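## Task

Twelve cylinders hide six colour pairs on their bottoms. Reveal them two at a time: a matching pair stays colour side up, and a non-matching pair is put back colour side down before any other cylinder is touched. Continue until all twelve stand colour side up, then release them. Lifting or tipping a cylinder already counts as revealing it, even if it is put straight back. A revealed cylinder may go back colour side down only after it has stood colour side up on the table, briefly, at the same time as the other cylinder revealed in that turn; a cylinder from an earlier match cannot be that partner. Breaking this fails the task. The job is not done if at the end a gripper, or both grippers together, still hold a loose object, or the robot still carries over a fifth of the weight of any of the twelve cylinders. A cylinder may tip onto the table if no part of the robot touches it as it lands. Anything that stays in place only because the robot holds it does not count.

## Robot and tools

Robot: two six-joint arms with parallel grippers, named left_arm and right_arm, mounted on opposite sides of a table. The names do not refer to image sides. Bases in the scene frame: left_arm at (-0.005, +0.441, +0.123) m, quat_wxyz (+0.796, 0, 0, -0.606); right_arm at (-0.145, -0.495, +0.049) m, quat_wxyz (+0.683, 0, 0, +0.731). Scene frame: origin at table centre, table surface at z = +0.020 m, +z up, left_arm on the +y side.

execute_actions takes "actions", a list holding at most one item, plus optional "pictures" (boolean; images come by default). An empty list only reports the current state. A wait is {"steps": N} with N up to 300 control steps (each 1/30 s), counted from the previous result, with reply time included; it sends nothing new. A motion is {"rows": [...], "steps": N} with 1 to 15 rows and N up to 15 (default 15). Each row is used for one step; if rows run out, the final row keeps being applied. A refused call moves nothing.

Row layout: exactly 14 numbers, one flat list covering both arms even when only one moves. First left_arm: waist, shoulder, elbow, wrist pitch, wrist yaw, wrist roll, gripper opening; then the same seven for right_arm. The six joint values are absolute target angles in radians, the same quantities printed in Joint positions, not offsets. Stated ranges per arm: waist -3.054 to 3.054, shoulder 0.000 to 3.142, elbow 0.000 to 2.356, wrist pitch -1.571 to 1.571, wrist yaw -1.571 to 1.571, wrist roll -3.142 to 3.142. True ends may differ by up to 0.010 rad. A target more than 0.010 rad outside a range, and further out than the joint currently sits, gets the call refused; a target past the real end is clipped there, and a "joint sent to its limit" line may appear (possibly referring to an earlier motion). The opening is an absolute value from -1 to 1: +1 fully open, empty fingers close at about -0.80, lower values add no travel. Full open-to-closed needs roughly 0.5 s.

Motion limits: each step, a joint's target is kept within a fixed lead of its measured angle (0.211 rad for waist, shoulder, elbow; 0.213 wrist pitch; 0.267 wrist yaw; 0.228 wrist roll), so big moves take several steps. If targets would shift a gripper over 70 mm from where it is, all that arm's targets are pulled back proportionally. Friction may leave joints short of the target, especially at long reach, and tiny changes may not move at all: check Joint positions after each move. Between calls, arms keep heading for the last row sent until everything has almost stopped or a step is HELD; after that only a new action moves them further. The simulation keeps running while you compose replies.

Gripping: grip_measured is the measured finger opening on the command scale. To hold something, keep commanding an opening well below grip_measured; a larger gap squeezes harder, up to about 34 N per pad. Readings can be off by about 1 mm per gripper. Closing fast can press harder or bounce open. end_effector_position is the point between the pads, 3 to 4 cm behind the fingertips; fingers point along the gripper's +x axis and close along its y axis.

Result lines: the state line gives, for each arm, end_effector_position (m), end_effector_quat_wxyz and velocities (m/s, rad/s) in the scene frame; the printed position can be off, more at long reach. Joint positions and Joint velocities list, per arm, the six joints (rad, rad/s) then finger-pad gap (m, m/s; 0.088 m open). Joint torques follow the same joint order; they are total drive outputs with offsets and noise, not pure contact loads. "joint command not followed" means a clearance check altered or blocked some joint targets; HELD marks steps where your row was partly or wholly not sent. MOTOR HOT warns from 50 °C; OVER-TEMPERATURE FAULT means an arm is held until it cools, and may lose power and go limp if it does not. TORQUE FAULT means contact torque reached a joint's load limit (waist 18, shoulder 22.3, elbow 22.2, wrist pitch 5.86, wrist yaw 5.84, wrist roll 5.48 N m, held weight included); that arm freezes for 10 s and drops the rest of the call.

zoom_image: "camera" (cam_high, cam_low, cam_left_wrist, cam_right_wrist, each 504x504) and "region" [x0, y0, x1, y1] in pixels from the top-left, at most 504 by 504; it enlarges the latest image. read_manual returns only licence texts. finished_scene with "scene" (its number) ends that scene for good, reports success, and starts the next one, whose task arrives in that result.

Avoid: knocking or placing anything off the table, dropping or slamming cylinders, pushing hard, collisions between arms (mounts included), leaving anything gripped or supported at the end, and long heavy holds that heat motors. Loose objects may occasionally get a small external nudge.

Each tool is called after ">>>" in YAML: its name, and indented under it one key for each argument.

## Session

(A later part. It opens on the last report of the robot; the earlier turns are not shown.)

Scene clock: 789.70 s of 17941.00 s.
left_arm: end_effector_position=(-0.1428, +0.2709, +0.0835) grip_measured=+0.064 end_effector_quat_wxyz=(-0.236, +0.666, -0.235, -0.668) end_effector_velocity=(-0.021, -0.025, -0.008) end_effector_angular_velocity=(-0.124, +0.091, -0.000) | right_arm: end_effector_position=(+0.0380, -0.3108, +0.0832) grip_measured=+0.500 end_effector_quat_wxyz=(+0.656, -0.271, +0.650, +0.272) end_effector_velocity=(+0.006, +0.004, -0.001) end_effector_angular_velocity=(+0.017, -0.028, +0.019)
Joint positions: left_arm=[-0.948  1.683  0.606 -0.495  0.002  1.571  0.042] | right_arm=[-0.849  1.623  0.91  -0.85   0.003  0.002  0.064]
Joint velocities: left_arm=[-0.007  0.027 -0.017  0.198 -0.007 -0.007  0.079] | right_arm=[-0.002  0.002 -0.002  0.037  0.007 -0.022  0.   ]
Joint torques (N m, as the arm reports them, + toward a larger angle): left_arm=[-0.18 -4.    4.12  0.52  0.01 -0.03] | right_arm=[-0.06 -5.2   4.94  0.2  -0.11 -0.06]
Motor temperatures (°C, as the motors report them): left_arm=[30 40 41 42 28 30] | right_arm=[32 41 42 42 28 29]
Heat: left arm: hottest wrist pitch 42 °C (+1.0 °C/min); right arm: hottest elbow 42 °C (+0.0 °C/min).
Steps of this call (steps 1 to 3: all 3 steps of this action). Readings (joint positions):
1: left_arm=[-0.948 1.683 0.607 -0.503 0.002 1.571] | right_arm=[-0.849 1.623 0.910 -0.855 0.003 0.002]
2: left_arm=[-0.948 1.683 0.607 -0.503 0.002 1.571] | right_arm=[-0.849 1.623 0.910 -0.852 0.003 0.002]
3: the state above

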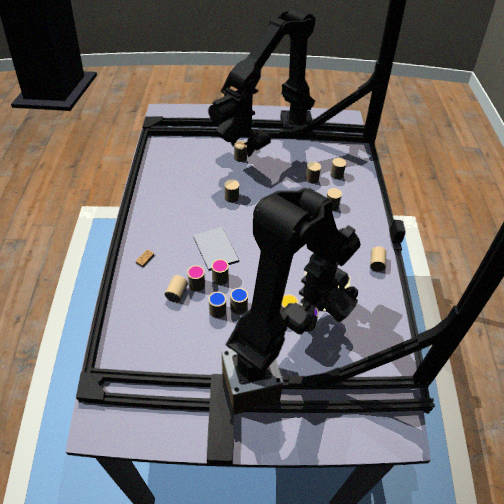

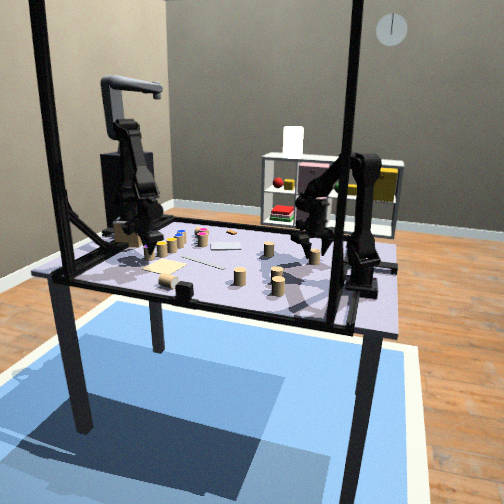

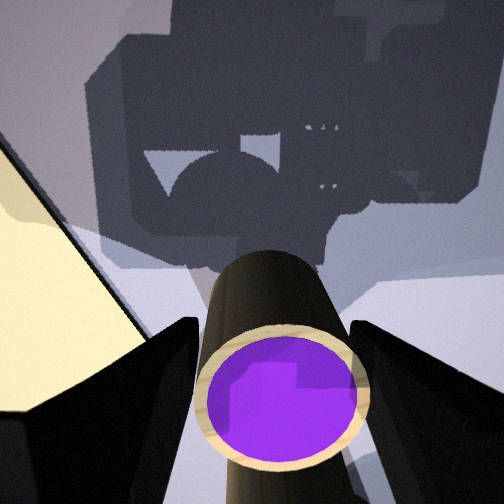

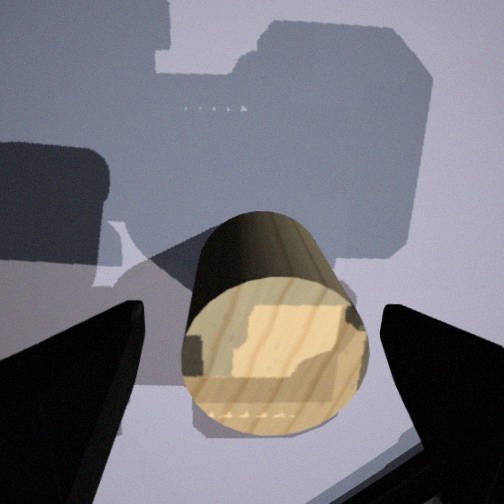

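>>> execute_actions:
  actions:
    - {"rows":[[-0.95,1.62,0.652,-0.605,0,1.571,0.5,-0.85,1.632,0.902,-0.846,0,0,0.1],[-0.95,1.62,0.652,-0.605,0,1.571,0.5,-0.85,1.632,0.902,-0.846,0,0,0.1],[-0.95,1.555,0.7,-0.72,0,1.571,0.5,-0.85,1.632,0.902,-0.846,0,0,0.1],[-0.95,1.555,0.7,-0.72,0,1.571,0.5,-0.85,1.632,0.902,-0.846,0,0,0.1],[-0.95,1.45,0.72,-0.72,0,1.571,0.5,-0.85,1.632,0.902,-0.846,0,0,0.1],[-0.95,1.45,0.72,-0.72,0,1.571,0.5,-0.85,1.632,0.902,-0.846,0,0,0],[-0.95,1.35,0.7,-0.6,0,1.571,0.5,-0.85,1.632,0.902,-0.846,0,0,-0.3],[-0.426,1.2,0.55,0.84,0,1.571,0.5,-0.85,1.632,0.902,-0.846,0,0,-0.3],[-0.426,1.2,0.55,0.84,0,1.571,0.5,-0.85,1.632,0.902,-0.846,0,0,-0.3],[-0.426,1.2,0.55,0.84,0,1.571,0.5,-0.85,1.632,0.902,-0.846,0,0,-0.3],[-0.426,1.2,0.55,0.84,0,1.571,0.5,-0.85,1.597,0.982,-0.957,0,0,-0.3],[-0.426,1.2,0.55,0.84,0,1.571,0.5,-0.85,1.597,0.982,-0.957,0,0,-0.3],[-0.426,1.2,0.55,0.84,0,1.571,0.5,-0.85,1.55,1.048,-1.03,0,0,-0.3],[-0.426,1.2,0.55,0.84,0,1.571,0.5,-0.85,1.55,1.048,-1.03,0,0,-0.3],[-0.426,1.2,0.55,0.84,0,1.571,0.5,-0.85,1.45,1.1,-1.03,0,0,-0.3]]}
  pictures: false

>>> execute_actions:
  actions:
    - {"rows":[[-0.426,1.2,0.55,0.84,0,1.571,0.5,-0.85,1.4,1.1,-1.0,0,0,-0.3],[-0.426,1.2,0.55,0.84,0,1.571,0.5,-0.85,1.35,1.1,-0.9,0,0,-0.3],[-0.426,1.2,0.55,0.84,0,1.571,0.5,-0.22,1.35,1.1,0.52,0,0,-0.3],[-0.426,1.2,0.55,0.84,0,1.571,0.5,-0.22,1.35,1.1,0.52,0,0,-0.3],[-0.426,1.2,0.55,0.84,0,1.571,0.5,-0.22,1.35,1.1,0.52,0,0,-0.3],[-0.426,1.2,0.55,0.84,0,1.571,0.5,-0.22,1.35,1.1,0.52,0,0,-0.3],[-0.426,1.2,0.55,0.84,0,1.571,0.5,-0.22,1.35,1.1,0.52,0,0,-0.3],[-0.426,1.2,0.55,0.84,0,1.571,0.5,-0.22,1.35,1.1,0.52,0,0,-0.3],[-0.426,1.2,0.42,0.84,0,1.571,0.5,-0.22,1.35,1.1,0.52,0,0,-0.3]]}
  pictures: false

>>> execute_actions:
  actions:
    - {"rows":[[-0.426,1.2,0.42,0.84,0,1.571,0.5,-0.22,1.35,1.1,0.52,0,0,-0.3],[-0.426,1.2,0.42,0.84,0,1.571,0.5,-0.22,1.35,1.1,0.52,0,0,-0.3],[-0.426,1.2,0.42,0.84,0,1.571,0.5,-0.22,1.35,1.1,0.52,0,0,-0.3],[-0.426,1.2,0.42,0.84,0,1.571,0.5,-0.22,1.424,0.885,0.523,0,0,-0.3]]}
  pictures: false

>>> execute_actions:
  actions:
    - {"rows":[[-0.426,1.31,0.47,0.84,0,1.571,0.5,-0.22,1.424,0.885,0.523,0,0,-0.3]],"steps":10}

>>> execute_actions:
  actions:
    - {"rows":[[-0.426,1.4,0.545,0.86,0,1.571,0.5,-0.22,1.424,0.885,0.523,0,0,-0.3],[-0.426,1.4,0.545,0.86,0,1.571,0.5,-0.22,1.424,0.885,0.523,0,0,-0.3],[-0.426,1.4,0.545,0.86,0,1.571,0.5,-0.22,1.424,0.885,0.523,0,0,-0.3],[-0.426,1.49,0.62,0.876,0,1.571,0.5,-0.22,1.424,0.885,0.523,0,0,-0.3],[-0.426,1.49,0.62,0.876,0,1.571,0.5,-0.22,1.424,0.885,0.523,0,0,-0.3],[-0.426,1.49,0.62,0.876,0,1.571,0.5,-0.22,1.424,0.885,0.523,0,0,-0.3],[-0.426,1.585,0.698,0.892,0,1.571,0.5,-0.22,1.424,0.885,0.523,0,0,-0.3],[-0.426,1.585,0.698,0.892,0,1.571,0.5,-0.22,1.424,0.885,0.523,0,0,-0.3],[-0.426,1.585,0.698,0.892,0,1.571,0.5,-0.22,1.424,0.885,0.523,0,0,-0.3],[-0.426,1.585,0.698,0.892,0,1.571,0.5,-0.22,1.424,0.885,0.523,0,0,-0.3],[-0.426,1.585,0.698,0.892,0,1.571,0.5,-0.22,1.424,0.885,0.523,0,0,-0.3],[-0.426,1.585,0.698,0.892,0,1.571,0.1,-0.22,1.424,0.885,0.523,0,0,-0.3]]}
  pictures: false

>>> execute_actions:
  actions:
    - {"rows":[[-0.426,1.585,0.698,0.892,0,1.571,0,-0.22,1.424,0.885,0.523,0,0,-0.3],[-0.426,1.585,0.698,0.892,0,1.571,-0.3,-0.22,1.424,0.885,0.523,0,0,-0.3],[-0.426,1.585,0.698,0.892,0,1.571,-0.3,-0.22,1.424,0.885,0.523,0,0,-0.3],[-0.426,1.585,0.698,0.892,0,1.571,-0.3,-0.22,1.424,0.885,0.523,0,0,-0.3],[-0.426,1.585,0.698,0.892,0,1.571,-0.3,-0.22,1.424,0.885,0.523,0,0,-0.3],[-0.426,1.585,0.698,0.892,0,1.571,-0.3,-0.22,1.424,0.885,0.523,0,0,0.45],[-0.426,1.585,0.698,0.892,0,1.571,-0.3,-0.22,1.424,0.885,0.523,0,0,0.45],[-0.426,1.585,0.698,0.892,0,1.571,-0.3,-0.22,1.424,0.885,0.523,0,0,0.45],[-0.426,1.585,0.698,0.892,0,1.571,-0.3,-0.22,1.424,0.885,0.523,0,0,0.45],[-0.426,1.585,0.698,0.892,0,1.571,-0.3,-0.22,1.424,0.885,0.523,0,0,0.45],[-0.426,1.47,0.6,0.872,0,1.571,-0.3,-0.22,1.424,0.885,0.523,0,0,0.45],[-0.426,1.47,0.6,0.872,0,1.571,-0.3,-0.22,1.424,0.885,0.523,0,0,0.45],[-0.426,1.47,0.6,0.872,0,1.571,-0.3,-0.22,1.424,0.885,0.523,0,0,0.45],[-0.426,1.31,0.47,0.84,0,1.571,-0.3,-0.22,1.424,0.885,0.523,0,0,0.45]]}
  pictures: false

>>> execute_actions:
  actions:
    - {"rows":[[-0.426,1.25,0.44,0.84,0,1.571,-0.3,-0.22,1.424,0.885,0.523,0,0,0.45],[-0.426,1.22,0.43,0.84,0,1.571,-0.3,-0.22,1.424,0.885,0.523,0,0,0.45],[-0.426,1.22,0.43,0.84,0,1.571,-0.3,0.135,1.35,1.1,-1.28,0,0,0.45],[-1.2,1.25,0.62,-0.83,0,1.571,-0.3,0.135,1.35,1.1,-1.28,0,0,0.45]]}
  pictures: false

>>> execute_actions:
  actions:
    - {"rows":[[-1.2,1.28,0.66,-0.83,0,1.571,-0.3,0.135,1.4,1.1,-1.28,0,0,0.45]],"steps":9}
  pictures: false

>>> execute_actions:
  actions:
    - {"rows":[[-1.2,1.28,0.66,-0.83,0,1.571,-0.3,0.135,1.7,1.45,-1.28,0,0,0.45],[-1.2,1.28,0.66,-0.83,0,1.571,-0.3,0.135,1.7,1.45,-1.28,0,0,0.45],[-1.2,1.28,0.66,-0.83,0,1.571,-0.3,0.135,1.7,1.45,-1.28,0,0,0.45],[-1.2,1.28,0.66,-0.83,0,1.571,-0.3,0.135,1.7,1.45,-1.28,0,0,0.45],[-1.2,1.28,0.66,-0.83,0,1.571,-0.3,0.135,1.7,1.45,-1.28,0,0,0.45],[-1.2,1.491,0.75,-0.83,0,1.571,-0.3,0.135,2.065,1.78,-1.28,0,0,0.45]],"steps":12}
  pictures: false

>>> execute_actions:
  actions:
    - {"rows":[[-1.2,1.555,0.7,-0.72,0,1.571,-0.3,0.135,2.065,1.78,-1.28,0,0,0.45],[-1.2,1.555,0.7,-0.72,0,1.571,-0.3,0.135,2.065,1.78,-1.28,0,0,0.45],[-1.2,1.555,0.7,-0.72,0,1.571,-0.3,0.135,2.065,1.78,-1.28,0,0,0.45],[-1.2,1.62,0.652,-0.605,0,1.571,-0.3,0.135,2.065,1.78,-1.28,0,0,0.45],[-1.2,1.62,0.652,-0.605,0,1.571,-0.3,0.135,2.065,1.78,-1.28,0,0,0.45],[-1.2,1.62,0.652,-0.605,0,1.571,-0.3,0.135,2.065,1.78,-1.28,0,0,0.45],[-1.2,1.665,0.622,-0.53,0,1.571,-0.3,0.135,2.065,1.78,-1.28,0,0,0.45],[-1.2,1.665,0.622,-0.53,0,1.571,-0.3,0.135,2.065,1.78,-1.28,0,0,0.45],[-1.2,1.665,0.622,-0.53,0,1.571,-0.3,0.135,2.065,1.78,-1.28,0,0,0.45],[-1.2,1.691,0.602,-0.488,0,1.571,-0.3,0.135,2.065,1.78,-1.28,0,0,0.45]]}
  pictures: false

>>> execute_actions:
  actions:
    - {"rows":[[-1.2,1.691,0.602,-0.488,0,1.571,0.5,0.135,2.065,1.78,-1.28,0,0,0.45]],"steps":4}

Scene clock: 817.93 s of 17941.00 s.
left_arm: end_effector_position=(-0.0789, +0.1410, +0.2133) grip_measured=+0.500 end_effector_quat_wxyz=(+0.177, +0.622, -0.335, -0.685) end_effector_velocity=(+0.334, -0.365, +0.279) end_effector_angular_velocity=(-1.876, +0.359, +1.351) | right_arm: end_effector_position=(+0.0384, -0.3105, +0.1135) grip_measured=+0.004 end_effector_quat_wxyz=(+0.654, -0.272, +0.652, +0.271) end_effector_velocity=(+0.121, +0.122, +0.395) end_effector_angular_velocity=(+0.870, -0.853, -0.010)
Joint positions: left_arm=[-0.509  1.22   0.567 -0.171  0.001  1.57   0.064] | right_arm=[-0.85   1.581  0.998 -0.986  0.003  0.002  0.039]
Joint velocities: left_arm=[ 1.272 -0.139 -0.1    1.868 -0.125  0.007 -0.   ] | right_arm=[-0.002 -0.886  0.764 -0.432 -0.007  0.007 -0.001]
Joint torques (N m, as the arm reports them, + toward a larger angle): left_arm=[-1.44 -4.35  6.13  1.71  0.19 -0.03] | right_arm=[ -0.02 -11.94   9.7    0.08  -0.1   -0.05]
Motor temperatures (°C, as the motors report them): left_arm=[30 40 39 39 28 30] | right_arm=[32 40 40 40 28 29]
Heat: left arm: hottest shoulder 40 °C (+0.0 °C/min); right arm: hottest shoulder 40 °C (-1.0 °C/min).
Steps of this call (steps 1 to 15: the robot went on to your last target; steps 16 to 90: nothing new was sent; then 24.73 s passed at rest; steps 91 to 105: all 15 steps of this action). Readings (joint positions):
91: left_arm=[-0.948 1.678 0.612 -0.512 0.002 1.571] | right_arm=[-0.849 1.623 0.910 -0.848 0.003 0.002]
92: left_arm=[-0.948 1.667 0.620 -0.549 0.002 1.571] | right_arm=[-0.849 1.623 0.910 -0.848 0.003 0.002]
94: left_arm=[-0.948 1.621 0.651 -0.639 0.002 1.571] | right_arm=[-0.849 1.623 0.910 -0.848 0.002 0.002]
98: left_arm=[-0.929 1.439 0.670 -0.609 0.013 1.570] | right_arm=[-0.850 1.623 0.910 -0.848 0.003 0.002]
105: the state above

Scene clock: 818.43 s of 17941.00 s.
left_arm: end_effector_position=(-0.0624, +0.0851, +0.3362) grip_measured=+0.500 end_effector_quat_wxyz=(+0.449, +0.468, -0.530, -0.546) end_effector_velocity=(+0.002, -0.002, +0.238) end_effector_angular_velocity=(-1.135, +0.189, +0.010) | right_arm: end_effector_position=(-0.0627, -0.1030, +0.2792) grip_measured=+0.004 end_effector_quat_wxyz=(+0.743, -0.183, +0.228, +0.603) end_effector_velocity=(-0.355, +0.309, +0.347) end_effector_angular_velocity=(+1.879, -0.333, +1.087)
Joint positions: left_arm=[-0.428  1.204  0.426  0.741 -0.     1.57   0.064] | right_arm=[-0.277  1.372  1.091 -0.312 -0.002  0.001  0.039]
Joint velocities: left_arm=[ 0.002  0.002 -0.056  1.209 -0.007 -0.007 -0.   ] | right_arm=[ 0.979 -0.012 -0.002  1.897 -0.125 -0.007 -0.   ]
Joint torques (N m, as the arm reports them, + toward a larger angle): left_arm=[ 0.2  -3.95  7.2   2.39  0.04 -0.1 ] | right_arm=[-1.53 -8.68  8.57  1.53  0.12 -0.01]
Motor temperatures (°C, as the motors report them): left_arm=[30 40 39 39 28 30] | right_arm=[32 40 40 40 28 29]
Heat: left arm: hottest shoulder 40 °C (+0.0 °C/min); right arm: hottest shoulder 40 °C (-1.0 °C/min).
Steps of this call (steps 1 to 15: all 15 steps of this action). Readings (joint positions):
1: left_arm=[-0.475 1.216 0.564 -0.109 -0.002 1.570] | right_arm=[-0.850 1.547 1.020 -0.994 0.003 0.002]
2: left_arm=[-0.455 1.214 0.561 -0.047 -0.002 1.570] | right_arm=[-0.850 1.503 1.039 -0.981 0.002 0.002]
4: left_arm=[-0.438 1.211 0.559 0.078 -0.001 1.570] | right_arm=[-0.801 1.429 1.066 -0.889 0.014 0.001]
8: left_arm=[-0.431 1.209 0.557 0.327 -0.000 1.570] | right_arm=[-0.604 1.376 1.091 -0.683 0.006 0.001]
15: the state above

Scene clock: 818.93 s of 17941.00 s.
left_arm: end_effector_position=(-0.0623, +0.0860, +0.3582) grip_measured=+0.500 end_effector_quat_wxyz=(+0.476, +0.441, -0.552, -0.523) end_effector_velocity=(-0.000, +0.001, -0.004) end_effector_angular_velocity=(+0.015, +0.019, -0.006) | right_arm: end_effector_position=(-0.0783, -0.0592, +0.3253) grip_measured=+0.003 end_effector_quat_wxyz=(+0.758, -0.018, +0.022, +0.651) end_effector_velocity=(-0.001, -0.007, +0.146) end_effector_angular_velocity=(+0.506, -0.100, +0.006)
Joint positions: left_arm=[-0.428  1.2    0.425  0.838 -0.     1.571  0.064] | right_arm=[-0.222  1.43   0.882  0.492 -0.002  0.001  0.039]
Joint velocities: left_arm=[ 0.002 -0.002 -0.007 -0.007  0.007 -0.022 -0.   ] | right_arm=[-0.002 -0.095  0.061  0.359 -0.007 -0.022 -0.   ]
Joint torques (N m, as the arm reports them, + toward a larger angle): left_arm=[ 0.25 -3.46  6.55  2.14  0.04 -0.07] | right_arm=[ 0.07 -6.65  7.51  1.29  0.04 -0.02]
Motor temperatures (°C, as the motors report them): left_arm=[30 40 39 39 28 30] | right_arm=[32 40 40 40 28 29]
Heat: left arm: hottest shoulder 40 °C (+0.0 °C/min); right arm: hottest shoulder 40 °C (-1.0 °C/min).
Steps of this call (steps 1 to 15: all 15 steps of this action). Readings (joint positions):
1: left_arm=[-0.428 1.203 0.425 0.778 -0.000 1.570] | right_arm=[-0.250 1.372 1.091 -0.250 -0.005 0.001]
2: left_arm=[-0.428 1.202 0.425 0.801 -0.000 1.570] | right_arm=[-0.233 1.370 1.091 -0.188 -0.006 0.001]
4: left_arm=[-0.428 1.200 0.425 0.819 -0.000 1.571] | right_arm=[-0.222 1.370 1.068 -0.046 -0.005 0.001]
8: left_arm=[-0.428 1.200 0.425 0.835 -0.000 1.571] | right_arm=[-0.222 1.398 0.933 0.187 -0.002 0.001]
15: the state above

Scene clock: 819.27 s of 17941.00 s.
left_arm: end_effector_position=(-0.0650, +0.0692, +0.3365) grip_measured=+0.500 end_effector_quat_wxyz=(+0.457, +0.461, -0.536, -0.540) end_effector_velocity=(-0.001, -0.005, +0.014) end_effector_angular_velocity=(-0.035, +0.013, +0.005) | right_arm: end_effector_position=(-0.0783, -0.0592, +0.3329) grip_measured=+0.003 end_effector_quat_wxyz=(+0.758, -0.007, +0.010, +0.652) end_effector_velocity=(+0.002, -0.001, -0.002) end_effector_angular_velocity=(-0.008, -0.006, +0.000)
Joint positions: left_arm=[-0.428  1.304  0.459  0.838 -0.     1.571  0.064] | right_arm=[-0.222  1.428  0.883  0.52  -0.002  0.001  0.039]
Joint velocities: left_arm=[-0.002  0.002  0.032  0.007 -0.007 -0.007 -0.   ] | right_arm=[-0.007 -0.002 -0.002 -0.007 -0.007 -0.007  0.   ]
Joint torques (N m, as the arm reports them, + toward a larger angle): left_arm=[ 0.21 -3.5   8.04  2.19  0.04 -0.09] | right_arm=[ 0.15 -6.97  7.77  1.6   0.04 -0.04]
Motor temperatures (°C, as the motors report them): left_arm=[30 40 39 39 28 30] | right_arm=[32 40 40 40 28 29]
Heat: left arm: hottest shoulder 40 °C (+0.0 °C/min); right arm: hottest shoulder 40 °C (-1.0 °C/min).
Steps of this call (steps 1 to 10: all 10 steps of this action). Readings (joint positions):
1: left_arm=[-0.428 1.214 0.429 0.841 -0.000 1.571] | right_arm=[-0.222 1.428 0.883 0.502 -0.002 0.001]
2: left_arm=[-0.428 1.237 0.440 0.845 -0.000 1.571] | right_arm=[-0.222 1.428 0.883 0.507 -0.002 0.001]
4: left_arm=[-0.428 1.278 0.456 0.840 -0.000 1.571] | right_arm=[-0.222 1.428 0.883 0.509 -0.002 0.001]
8: left_arm=[-0.428 1.304 0.457 0.837 -0.000 1.571] | right_arm=[-0.222 1.428 0.883 0.520 -0.002 0.001]
10: the state above

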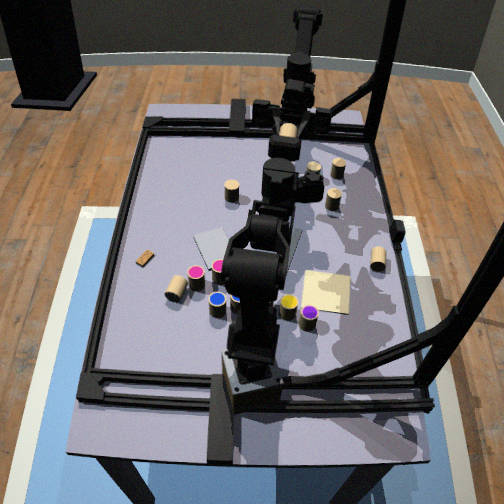

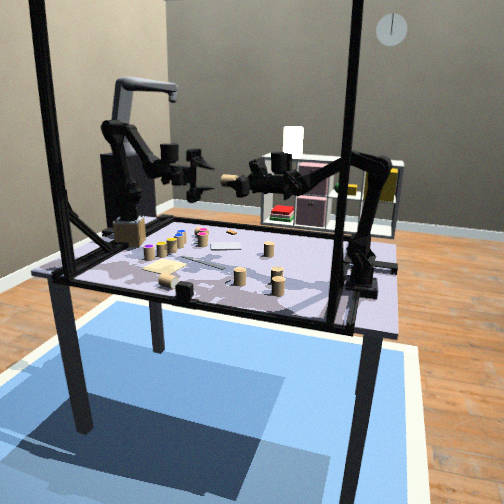

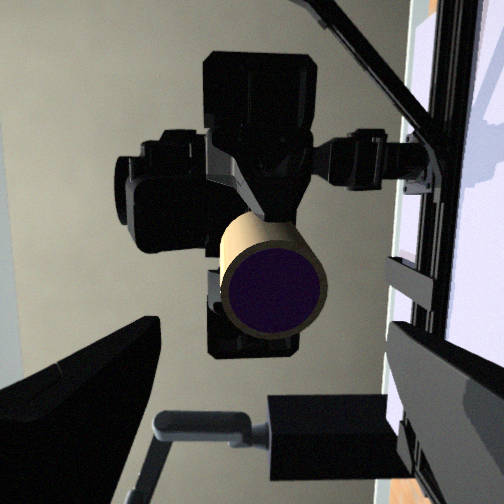

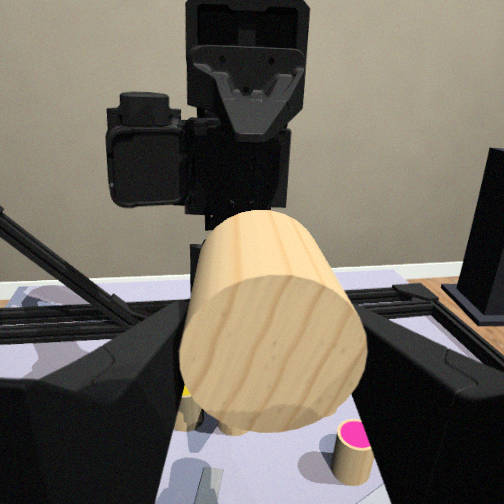

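Scene clock: 819.77 s of 17941.00 s.
left_arm: end_effector_position=(-0.0749, +0.0059, +0.3372) grip_measured=+0.186 end_effector_quat_wxyz=(+0.458, +0.460, -0.537, -0.539) end_effector_velocity=(-0.001, -0.009, +0.012) end_effector_angular_velocity=(-0.033, -0.002, +0.005) | right_arm: end_effector_position=(-0.0783, -0.0592, +0.3329) grip_measured=+0.003 end_effector_quat_wxyz=(+0.758, -0.007, +0.010, +0.652) end_effector_velocity=(-0.000, -0.000, +0.001) end_effector_angular_velocity=(-0.003, -0.007, +0.005)
Joint positions: left_arm=[-0.428  1.576  0.685  0.888 -0.     1.571  0.048] | right_arm=[-0.222  1.428  0.883  0.52  -0.002  0.001  0.039]
Joint velocities: left_arm=[-0.002  0.022  0.046  0.007 -0.007  0.007 -0.063] | right_arm=[-0.002 -0.002  0.002 -0.007 -0.007 -0.007 -0.   ]
Joint torques (N m, as the arm reports them, + toward a larger angle): left_arm=[ 0.19 -5.12  7.91  2.19  0.04 -0.09] | right_arm=[ 0.14 -7.02  7.75  1.62  0.04 -0.03]
Motor temperatures (°C, as the motors report them): left_arm=[30 40 39 39 28 30] | right_arm=[32 40 40 40 28 29]
Heat: left arm: hottest shoulder 40 °C (+0.0 °C/min); right arm: hottest shoulder 40 °C (-1.0 °C/min).
Steps of this call (steps 1 to 15: all 15 steps of this action). Readings (joint positions):
1: left_arm=[-0.428 1.318 0.471 0.842 -0.000 1.571] | right_arm=[-0.222 1.428 0.883 0.520 -0.002 0.001]
2: left_arm=[-0.428 1.340 0.491 0.848 -0.000 1.571] | right_arm=[-0.222 1.427 0.883 0.520 -0.002 0.001]
4: left_arm=[-0.428 1.388 0.532 0.856 -0.000 1.571] | right_arm=[-0.222 1.428 0.883 0.520 -0.002 0.001]
8: left_arm=[-0.428 1.503 0.630 0.879 -0.000 1.571] | right_arm=[-0.222 1.428 0.883 0.520 -0.002 0.001]
15: the state above

Scene clock: 820.27 s of 17941.00 s.
left_arm: end_effector_position=(-0.0695, +0.0396, +0.3370) grip_measured=+0.037 end_effector_quat_wxyz=(+0.455, +0.462, -0.535, -0.541) end_effector_velocity=(+0.058, +0.365, -0.004) end_effector_angular_velocity=(-0.009, +0.024, +0.005) | right_arm: end_effector_position=(-0.0783, -0.0592, +0.3333) grip_measured=+0.432 end_effector_quat_wxyz=(+0.758, -0.007, +0.009, +0.652) end_effector_velocity=(-0.000, -0.001, -0.001) end_effector_angular_velocity=(+0.001, -0.007, +0.005)
Joint positions: left_arm=[-0.428  1.434  0.564  0.857 -0.     1.571  0.041] | right_arm=[-0.222  1.428  0.883  0.522 -0.002  0.001  0.06 ]
Joint velocities: left_arm=[-0.002 -1.551 -1.311 -0.227 -0.007 -0.022 -0.   ] | right_arm=[-0.002 -0.002 -0.007  0.007 -0.007 -0.007  0.009]
Joint torques (N m, as the arm reports them, + toward a larger angle): left_arm=[ 0.18 -5.48  7.47  2.28  0.05 -0.08] | right_arm=[ 0.1  -7.04  7.82  1.51  0.02 -0.01]
Motor temperatures (°C, as the motors report them): left_arm=[30 40 39 39 28 30] | right_arm=[32 40 40 40 28 29]
Heat: left arm: hottest shoulder 40 °C (+0.0 °C/min); right arm: hottest shoulder 40 °C (-1.0 °C/min).
Steps of this call (steps 1 to 15: all 15 steps of this action). Readings (joint positions):
1: left_arm=[-0.428 1.576 0.686 0.889 -0.000 1.571] | right_arm=[-0.222 1.428 0.883 0.520 -0.002 0.001]
2: left_arm=[-0.428 1.576 0.687 0.888 -0.000 1.571] | right_arm=[-0.222 1.428 0.883 0.522 -0.002 0.001]
4: left_arm=[-0.428 1.578 0.688 0.890 -0.000 1.571] | right_arm=[-0.222 1.428 0.883 0.522 -0.002 0.001]
8: left_arm=[-0.428 1.578 0.688 0.890 -0.000 1.571] | right_arm=[-0.222 1.428 0.883 0.522 -0.002 0.001]
15: the state above

Scene clock: 820.77 s of 17941.00 s.
left_arm: end_effector_position=(-0.2626, +0.1803, +0.2828) grip_measured=+0.036 end_effector_quat_wxyz=(+0.119, +0.414, -0.574, -0.696) end_effector_velocity=(-0.315, +0.539, -0.330) end_effector_angular_velocity=(+1.205, -1.181, -1.629) | right_arm: end_effector_position=(-0.2294, -0.0888, +0.3195) grip_measured=+0.450 end_effector_quat_wxyz=(+0.618, -0.156, +0.129, +0.760) end_effector_velocity=(+0.043, -0.168, -0.396) end_effector_angular_velocity=(-1.935, -0.425, -0.047)
Joint positions: left_arm=[-1.051  1.254  0.61   0.189 -0.006  1.571  0.041] | right_arm=[ 0.135  1.351  1.095 -0.152 -0.003  0.001  0.061]
Joint velocities: left_arm=[-1.658 -0.002  0.002 -1.692 -0.022 -0.022 -0.   ] | right_arm=[-0.002 -0.007 -0.002 -1.985  0.051 -0.007 -0.   ]
Joint torques (N m, as the arm reports them, + toward a larger angle): left_arm=[-0.16 -4.51  8.48  1.82  0.22 -0.08] | right_arm=[-0.15 -6.35  8.16  1.22  0.01 -0.01]
Motor temperatures (°C, as the motors report them): left_arm=[30 40 39 39 28 30] | right_arm=[32 40 40 40 28 29]
Heat: left arm: hottest shoulder 40 °C (+0.0 °C/min); right arm: hottest shoulder 40 °C (-1.0 °C/min).
Steps of this call (steps 1 to 15: all 15 steps of this action). Readings (joint positions):
1: left_arm=[-0.428 1.380 0.523 0.851 -0.000 1.571] | right_arm=[-0.222 1.428 0.883 0.522 -0.002 0.001]
2: left_arm=[-0.428 1.332 0.492 0.847 -0.000 1.571] | right_arm=[-0.222 1.428 0.883 0.522 -0.002 0.001]
4: left_arm=[-0.447 1.272 0.480 0.803 -0.016 1.571] | right_arm=[-0.186 1.421 0.924 0.445 0.012 0.001]
8: left_arm=[-0.665 1.258 0.589 0.581 -0.007 1.571] | right_arm=[-0.017 1.392 1.030 0.274 0.006 0.001]
15: the state above

Scene clock: 821.07 s of 17941.00 s.
left_arm: end_effector_position=(-0.2416, +0.2634, +0.2009) grip_measured=+0.038 end_effector_quat_wxyz=(-0.124, +0.517, -0.481, -0.697) end_effector_velocity=(+0.270, +0.208, -0.225) end_effector_angular_velocity=(+1.128, -1.496, +0.021) | right_arm: end_effector_position=(-0.2145, -0.1611, +0.2129) grip_measured=+0.450 end_effector_quat_wxyz=(+0.552, -0.374, +0.307, +0.679) end_effector_velocity=(+0.066, -0.336, -0.213) end_effector_angular_velocity=(-1.814, -0.357, +0.015)
Joint positions: left_arm=[-1.195  1.275  0.649 -0.371  0.003  1.57   0.041] | right_arm=[ 0.135  1.394  1.096 -0.713 -0.002  0.001  0.061]
Joint velocities: left_arm=[-0.022  0.017 -0.002 -1.853 -0.022 -0.037 -0.   ] | right_arm=[-0.002 -0.002  0.002 -1.853 -0.022 -0.007 -0.   ]
Joint torques (N m, as the arm reports them, + toward a larger angle): left_arm=[-0.22 -3.47  8.28  1.33 -0.02 -0.04] | right_arm=[ 0.06 -5.28  7.68  0.75  0.03 -0.01]
Motor temperatures (°C, as the motors report them): left_arm=[30 40 39 39 28 30] | right_arm=[32 40 40 40 28 29]
Heat: left arm: hottest shoulder 40 °C (+0.0 °C/min); right arm: hottest shoulder 40 °C (-1.0 °C/min).
Steps of this call (steps 1 to 9: all 9 steps of this action). Readings (joint positions):
1: left_arm=[-1.103 1.257 0.617 0.125 -0.001 1.571] | right_arm=[0.135 1.356 1.095 -0.217 -0.002 0.001]
2: left_arm=[-1.143 1.263 0.626 0.062 0.003 1.571] | right_arm=[0.135 1.364 1.096 -0.276 -0.002 0.001]
4: left_arm=[-1.183 1.272 0.641 -0.060 0.004 1.571] | right_arm=[0.135 1.378 1.095 -0.402 -0.002 0.001]
8: left_arm=[-1.194 1.275 0.648 -0.309 0.003 1.570] | right_arm=[0.135 1.393 1.096 -0.651 -0.002 0.001]
9: the state above

Scene clock: 821.47 s of 17941.00 s.
left_arm: end_effector_position=(-0.1796, +0.3107, +0.1492) grip_measured=+0.036 end_effector_quat_wxyz=(-0.315, +0.631, -0.317, -0.634) end_effector_velocity=(+0.006, +0.001, -0.008) end_effector_angular_velocity=(+0.060, -0.117, +0.005) | right_arm: end_effector_position=(-0.2245, -0.1124, +0.1714) grip_measured=+0.450 end_effector_quat_wxyz=(+0.460, -0.530, +0.434, +0.565) end_effector_velocity=(-0.028, +0.138, -0.192) end_effector_angular_velocity=(-0.492, -0.093, -0.009)
Joint positions: left_arm=[-1.198  1.478  0.731 -0.82   0.003  1.57   0.041] | right_arm=[ 0.135  1.982  1.721 -1.249 -0.002  0.001  0.061]
Joint velocities: left_arm=[-0.002  0.11   0.061 -0.081 -0.022 -0.007 -0.   ] | right_arm=[-0.002  1.038  0.735 -0.198 -0.007  0.007 -0.   ]
Joint torques (N m, as the arm reports them, + toward a larger angle): left_arm=[-0.21 -3.75  7.26  0.41  0.   -0.01] | right_arm=[ 0.03 -9.62  6.23 -0.69  0.01 -0.01]
Motor temperatures (°C, as the motors report them): left_arm=[30 40 39 39 28 30] | right_arm=[32 40 40 40 28 29]
Heat: left arm: hottest shoulder 40 °C (+0.0 °C/min); right arm: hottest shoulder 40 °C (-1.0 °C/min).
Steps of this call (steps 1 to 12: all 12 steps of this action). Readings (joint positions):
1: left_arm=[-1.196 1.276 0.649 -0.433 0.003 1.570] | right_arm=[0.135 1.419 1.122 -0.796 -0.002 0.001]
2: left_arm=[-1.196 1.277 0.649 -0.496 0.003 1.570] | right_arm=[0.135 1.466 1.175 -0.860 -0.002 0.001]
4: left_arm=[-1.197 1.277 0.649 -0.620 0.003 1.570] | right_arm=[0.135 1.583 1.304 -0.966 -0.002 0.001]
8: left_arm=[-1.198 1.410 0.707 -0.776 0.003 1.570] | right_arm=[0.135 1.780 1.521 -1.194 -0.002 0.001]
12: the state above

Scene clock: 821.97 s of 17941.00 s.
left_arm: end_effector_position=(-0.1800, +0.3104, +0.0838) grip_measured=+0.035 end_effector_quat_wxyz=(-0.318, +0.632, -0.314, -0.633) end_effector_velocity=(-0.000, -0.001, -0.014) end_effector_angular_velocity=(-0.019, +0.013, +0.005) | right_arm: end_effector_position=(-0.2257, -0.1065, +0.1564) grip_measured=+0.450 end_effector_quat_wxyz=(+0.448, -0.545, +0.446, +0.550) end_effector_velocity=(-0.002, -0.003, +0.000) end_effector_angular_velocity=(-0.012, +0.020, +0.005)
Joint positions: left_arm=[-1.198  1.684  0.608 -0.501  0.003  1.57   0.041] | right_arm=[ 0.135  2.057  1.772 -1.278 -0.002  0.001  0.061]
Joint velocities: left_arm=[-0.002  0.037 -0.037  0.095 -0.007 -0.007 -0.   ] | right_arm=[-0.002 -0.002 -0.002 -0.007 -0.022 -0.007 -0.   ]
Joint torques (N m, as the arm reports them, + toward a larger angle): left_arm=[-0.21 -4.2   4.27  0.62 -0.01 -0.01] | right_arm=[-0.01 -9.38  7.22 -0.01  0.04 -0.02]
Motor temperatures (°C, as the motors report them): left_arm=[30 40 39 39 28 30] | right_arm=[32 40 40 40 28 29]
Heat: left arm: hottest shoulder 40 °C (+0.0 °C/min); right arm: hottest shoulder 40 °C (-1.0 °C/min).
Steps of this call (steps 1 to 15: all 15 steps of this action). Readings (joint positions):
1: left_arm=[-1.198 1.489 0.729 -0.806 0.003 1.570] | right_arm=[0.135 2.011 1.738 -1.258 -0.002 0.001]
2: left_arm=[-1.198 1.502 0.725 -0.770 0.003 1.570] | right_arm=[0.135 2.030 1.746 -1.267 -0.002 0.001]
4: left_arm=[-1.198 1.541 0.711 -0.723 0.003 1.570] | right_arm=[0.135 2.052 1.751 -1.274 -0.002 0.001]
8: left_arm=[-1.198 1.621 0.653 -0.596 0.003 1.570] | right_arm=[0.135 2.057 1.765 -1.277 -0.002 0.001]
15: the state above

Scene clock: 822.10 s of 17941.00 s.
left_arm: end_effector_position=(-0.1810, +0.3097, +0.0834) grip_measured=+0.153 end_effector_quat_wxyz=(-0.316, +0.631, -0.316, -0.633) end_effector_velocity=(-0.004, -0.001, +0.000) end_effector_angular_velocity=(-0.007, +0.022, +0.005) | right_arm: end_effector_position=(-0.2257, -0.1065, +0.1564) grip_measured=+0.450 end_effector_quat_wxyz=(+0.448, -0.545, +0.446, +0.550) end_effector_velocity=(+0.002, +0.003, +0.002) end_effector_angular_velocity=(+0.013, -0.005, -0.010)
Joint positions: left_arm=[-1.198  1.685  0.607 -0.492  0.003  1.57   0.046] | right_arm=[ 0.135  2.057  1.772 -1.278 -0.002  0.001  0.061]
Joint velocities: left_arm=[-0.002 -0.002 -0.002  0.022  0.007 -0.007  0.151] | right_arm=[-0.002 -0.002  0.002  0.007  0.007  0.007 -0.   ]
Joint torques (N m, as the arm reports them, + toward a larger angle): left_arm=[-0.24 -3.91  3.94  0.52 -0.01 -0.01] | right_arm=[ 0.   -9.22  7.15 -0.01  0.03 -0.02]
Motor temperatures (°C, as the motors report them): left_arm=[30 40 39 39 28 30] | right_arm=[32 40 40 40 28 29]
Heat: left arm: hottest shoulder 40 °C (+0.0 °C/min); right arm: hottest shoulder 40 °C (-1.0 °C/min).
Steps of this call (steps 1 to 4: all 4 steps of this action). Readings (joint positions):
1: left_arm=[-1.198 1.684 0.607 -0.497 0.003 1.570] | right_arm=[0.135 2.057 1.772 -1.278 -0.002 0.001]
2: left_arm=[-1.198 1.685 0.607 -0.495 0.003 1.570] | right_arm=[0.135 2.057 1.772 -1.278 -0.002 0.001]
4: the state above

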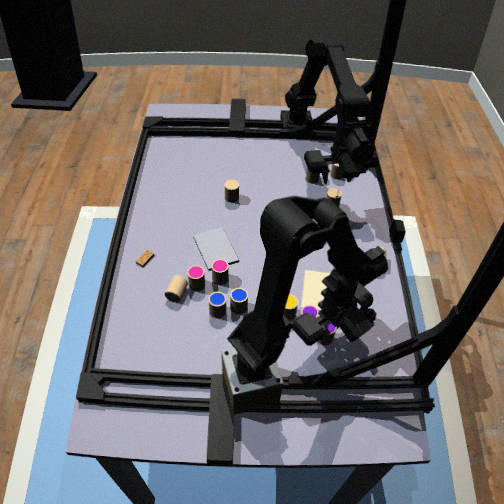

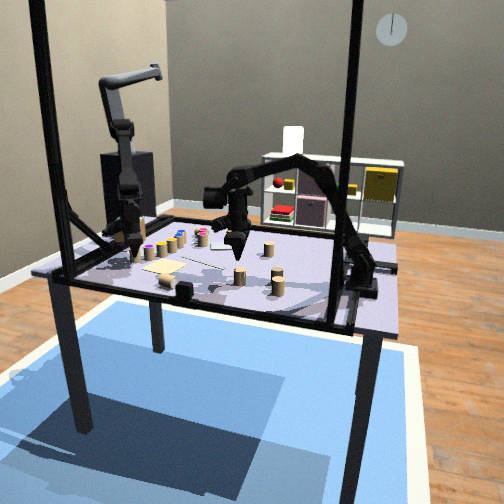

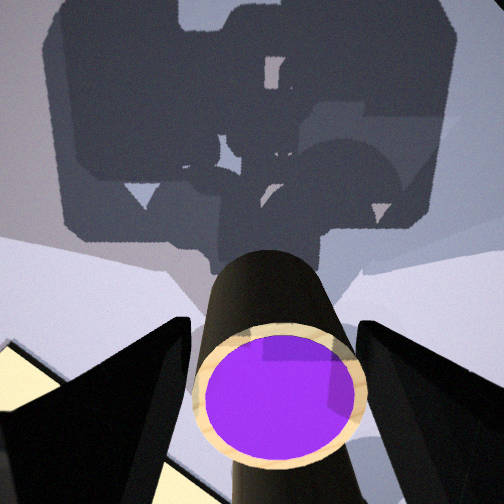

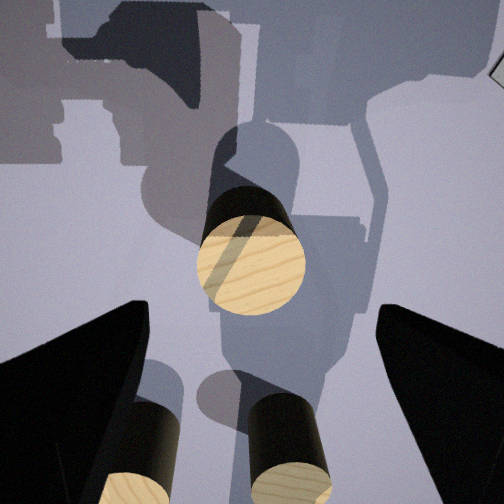

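>>> execute_actions:
  actions: []

Scene clock: 834.37 s of 17941.00 s.
left_arm: end_effector_position=(-0.1813, +0.3096, +0.0833) grip_measured=+0.500 end_effector_quat_wxyz=(-0.316, +0.631, -0.317, -0.634) end_effector_velocity=(+0.005, +0.003, +0.000) end_effector_angular_velocity=(+0.007, -0.022, +0.005) | right_arm: end_effector_position=(-0.2257, -0.1065, +0.1563) grip_measured=+0.450 end_effector_quat_wxyz=(+0.448, -0.545, +0.446, +0.550) end_effector_velocity=(+0.002, +0.001, +0.000) end_effector_angular_velocity=(+0.009, -0.006, +0.019)
Joint positions: left_arm=[-1.198  1.685  0.607 -0.49   0.003  1.57   0.064] | right_arm=[ 0.135  2.057  1.772 -1.278 -0.002  0.001  0.061]
Joint velocities: left_arm=[-0.002 -0.002 -0.002 -0.022 -0.007 -0.007 -0.   ] | right_arm=[-0.002 -0.002 -0.002  0.007  0.007 -0.022 -0.   ]
Joint torques (N m, as the arm reports them, + toward a larger angle): left_arm=[-0.25 -3.89  3.9   0.58  0.    0.  ] | right_arm=[-0.03 -9.39  7.07 -0.02  0.04 -0.03]
Motor temperatures (°C, as the motors report them): left_arm=[30 40 39 38 28 30] | right_arm=[32 41 41 40 28 29]
Heat: left arm: hottest shoulder 40 °C (+0.0 °C/min); right arm: hottest shoulder 41 °C (+0.0 °C/min).
Steps of this call (steps 1 to 15: the robot went on to your last target; steps 16 to 90: nothing new was sent; then 9.27 s passed at rest). Readings (joint positions):
1: left_arm=[-1.198 1.685 0.607 -0.491 0.003 1.570] | right_arm=[0.135 2.057 1.772 -1.278 -0.002 0.001]
2: left_arm=[-1.198 1.685 0.607 -0.491 0.003 1.570] | right_arm=[0.135 2.057 1.772 -1.278 -0.002 0.001]
4: left_arm=[-1.198 1.685 0.607 -0.491 0.003 1.570] | right_arm=[0.135 2.057 1.772 -1.278 -0.002 0.001]
8: left_arm=[-1.198 1.685 0.607 -0.490 0.003 1.570] | right_arm=[0.135 2.057 1.772 -1.278 -0.002 0.001]
90: the state above
All arms were judged still, so your last target was given up. Only a new action makes them travel on or press farther. Fingers that are still opening or closing keep moving.

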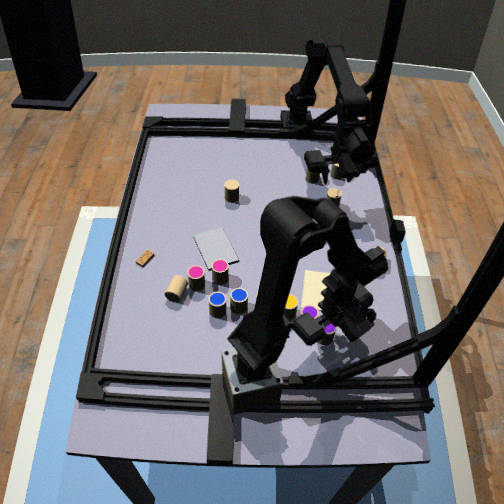

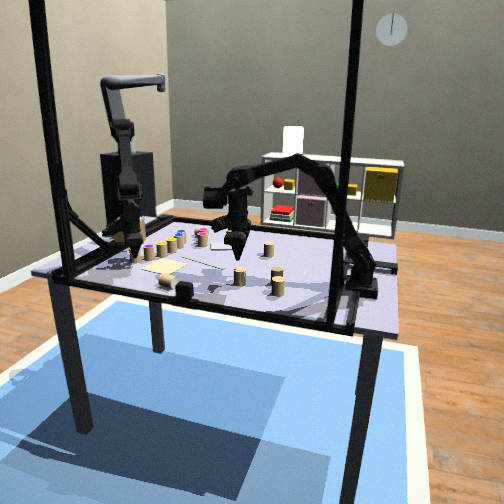

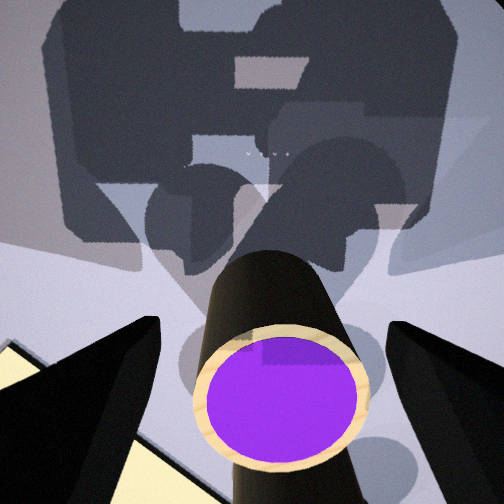

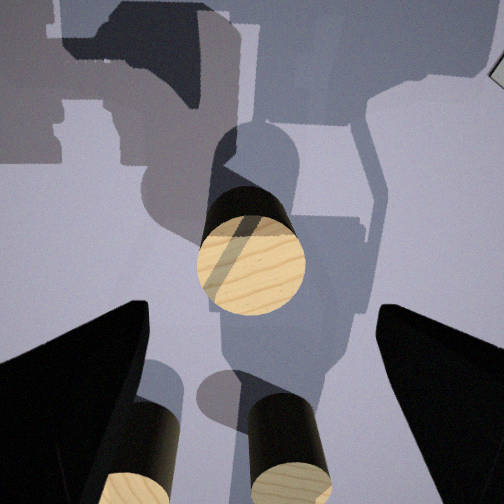

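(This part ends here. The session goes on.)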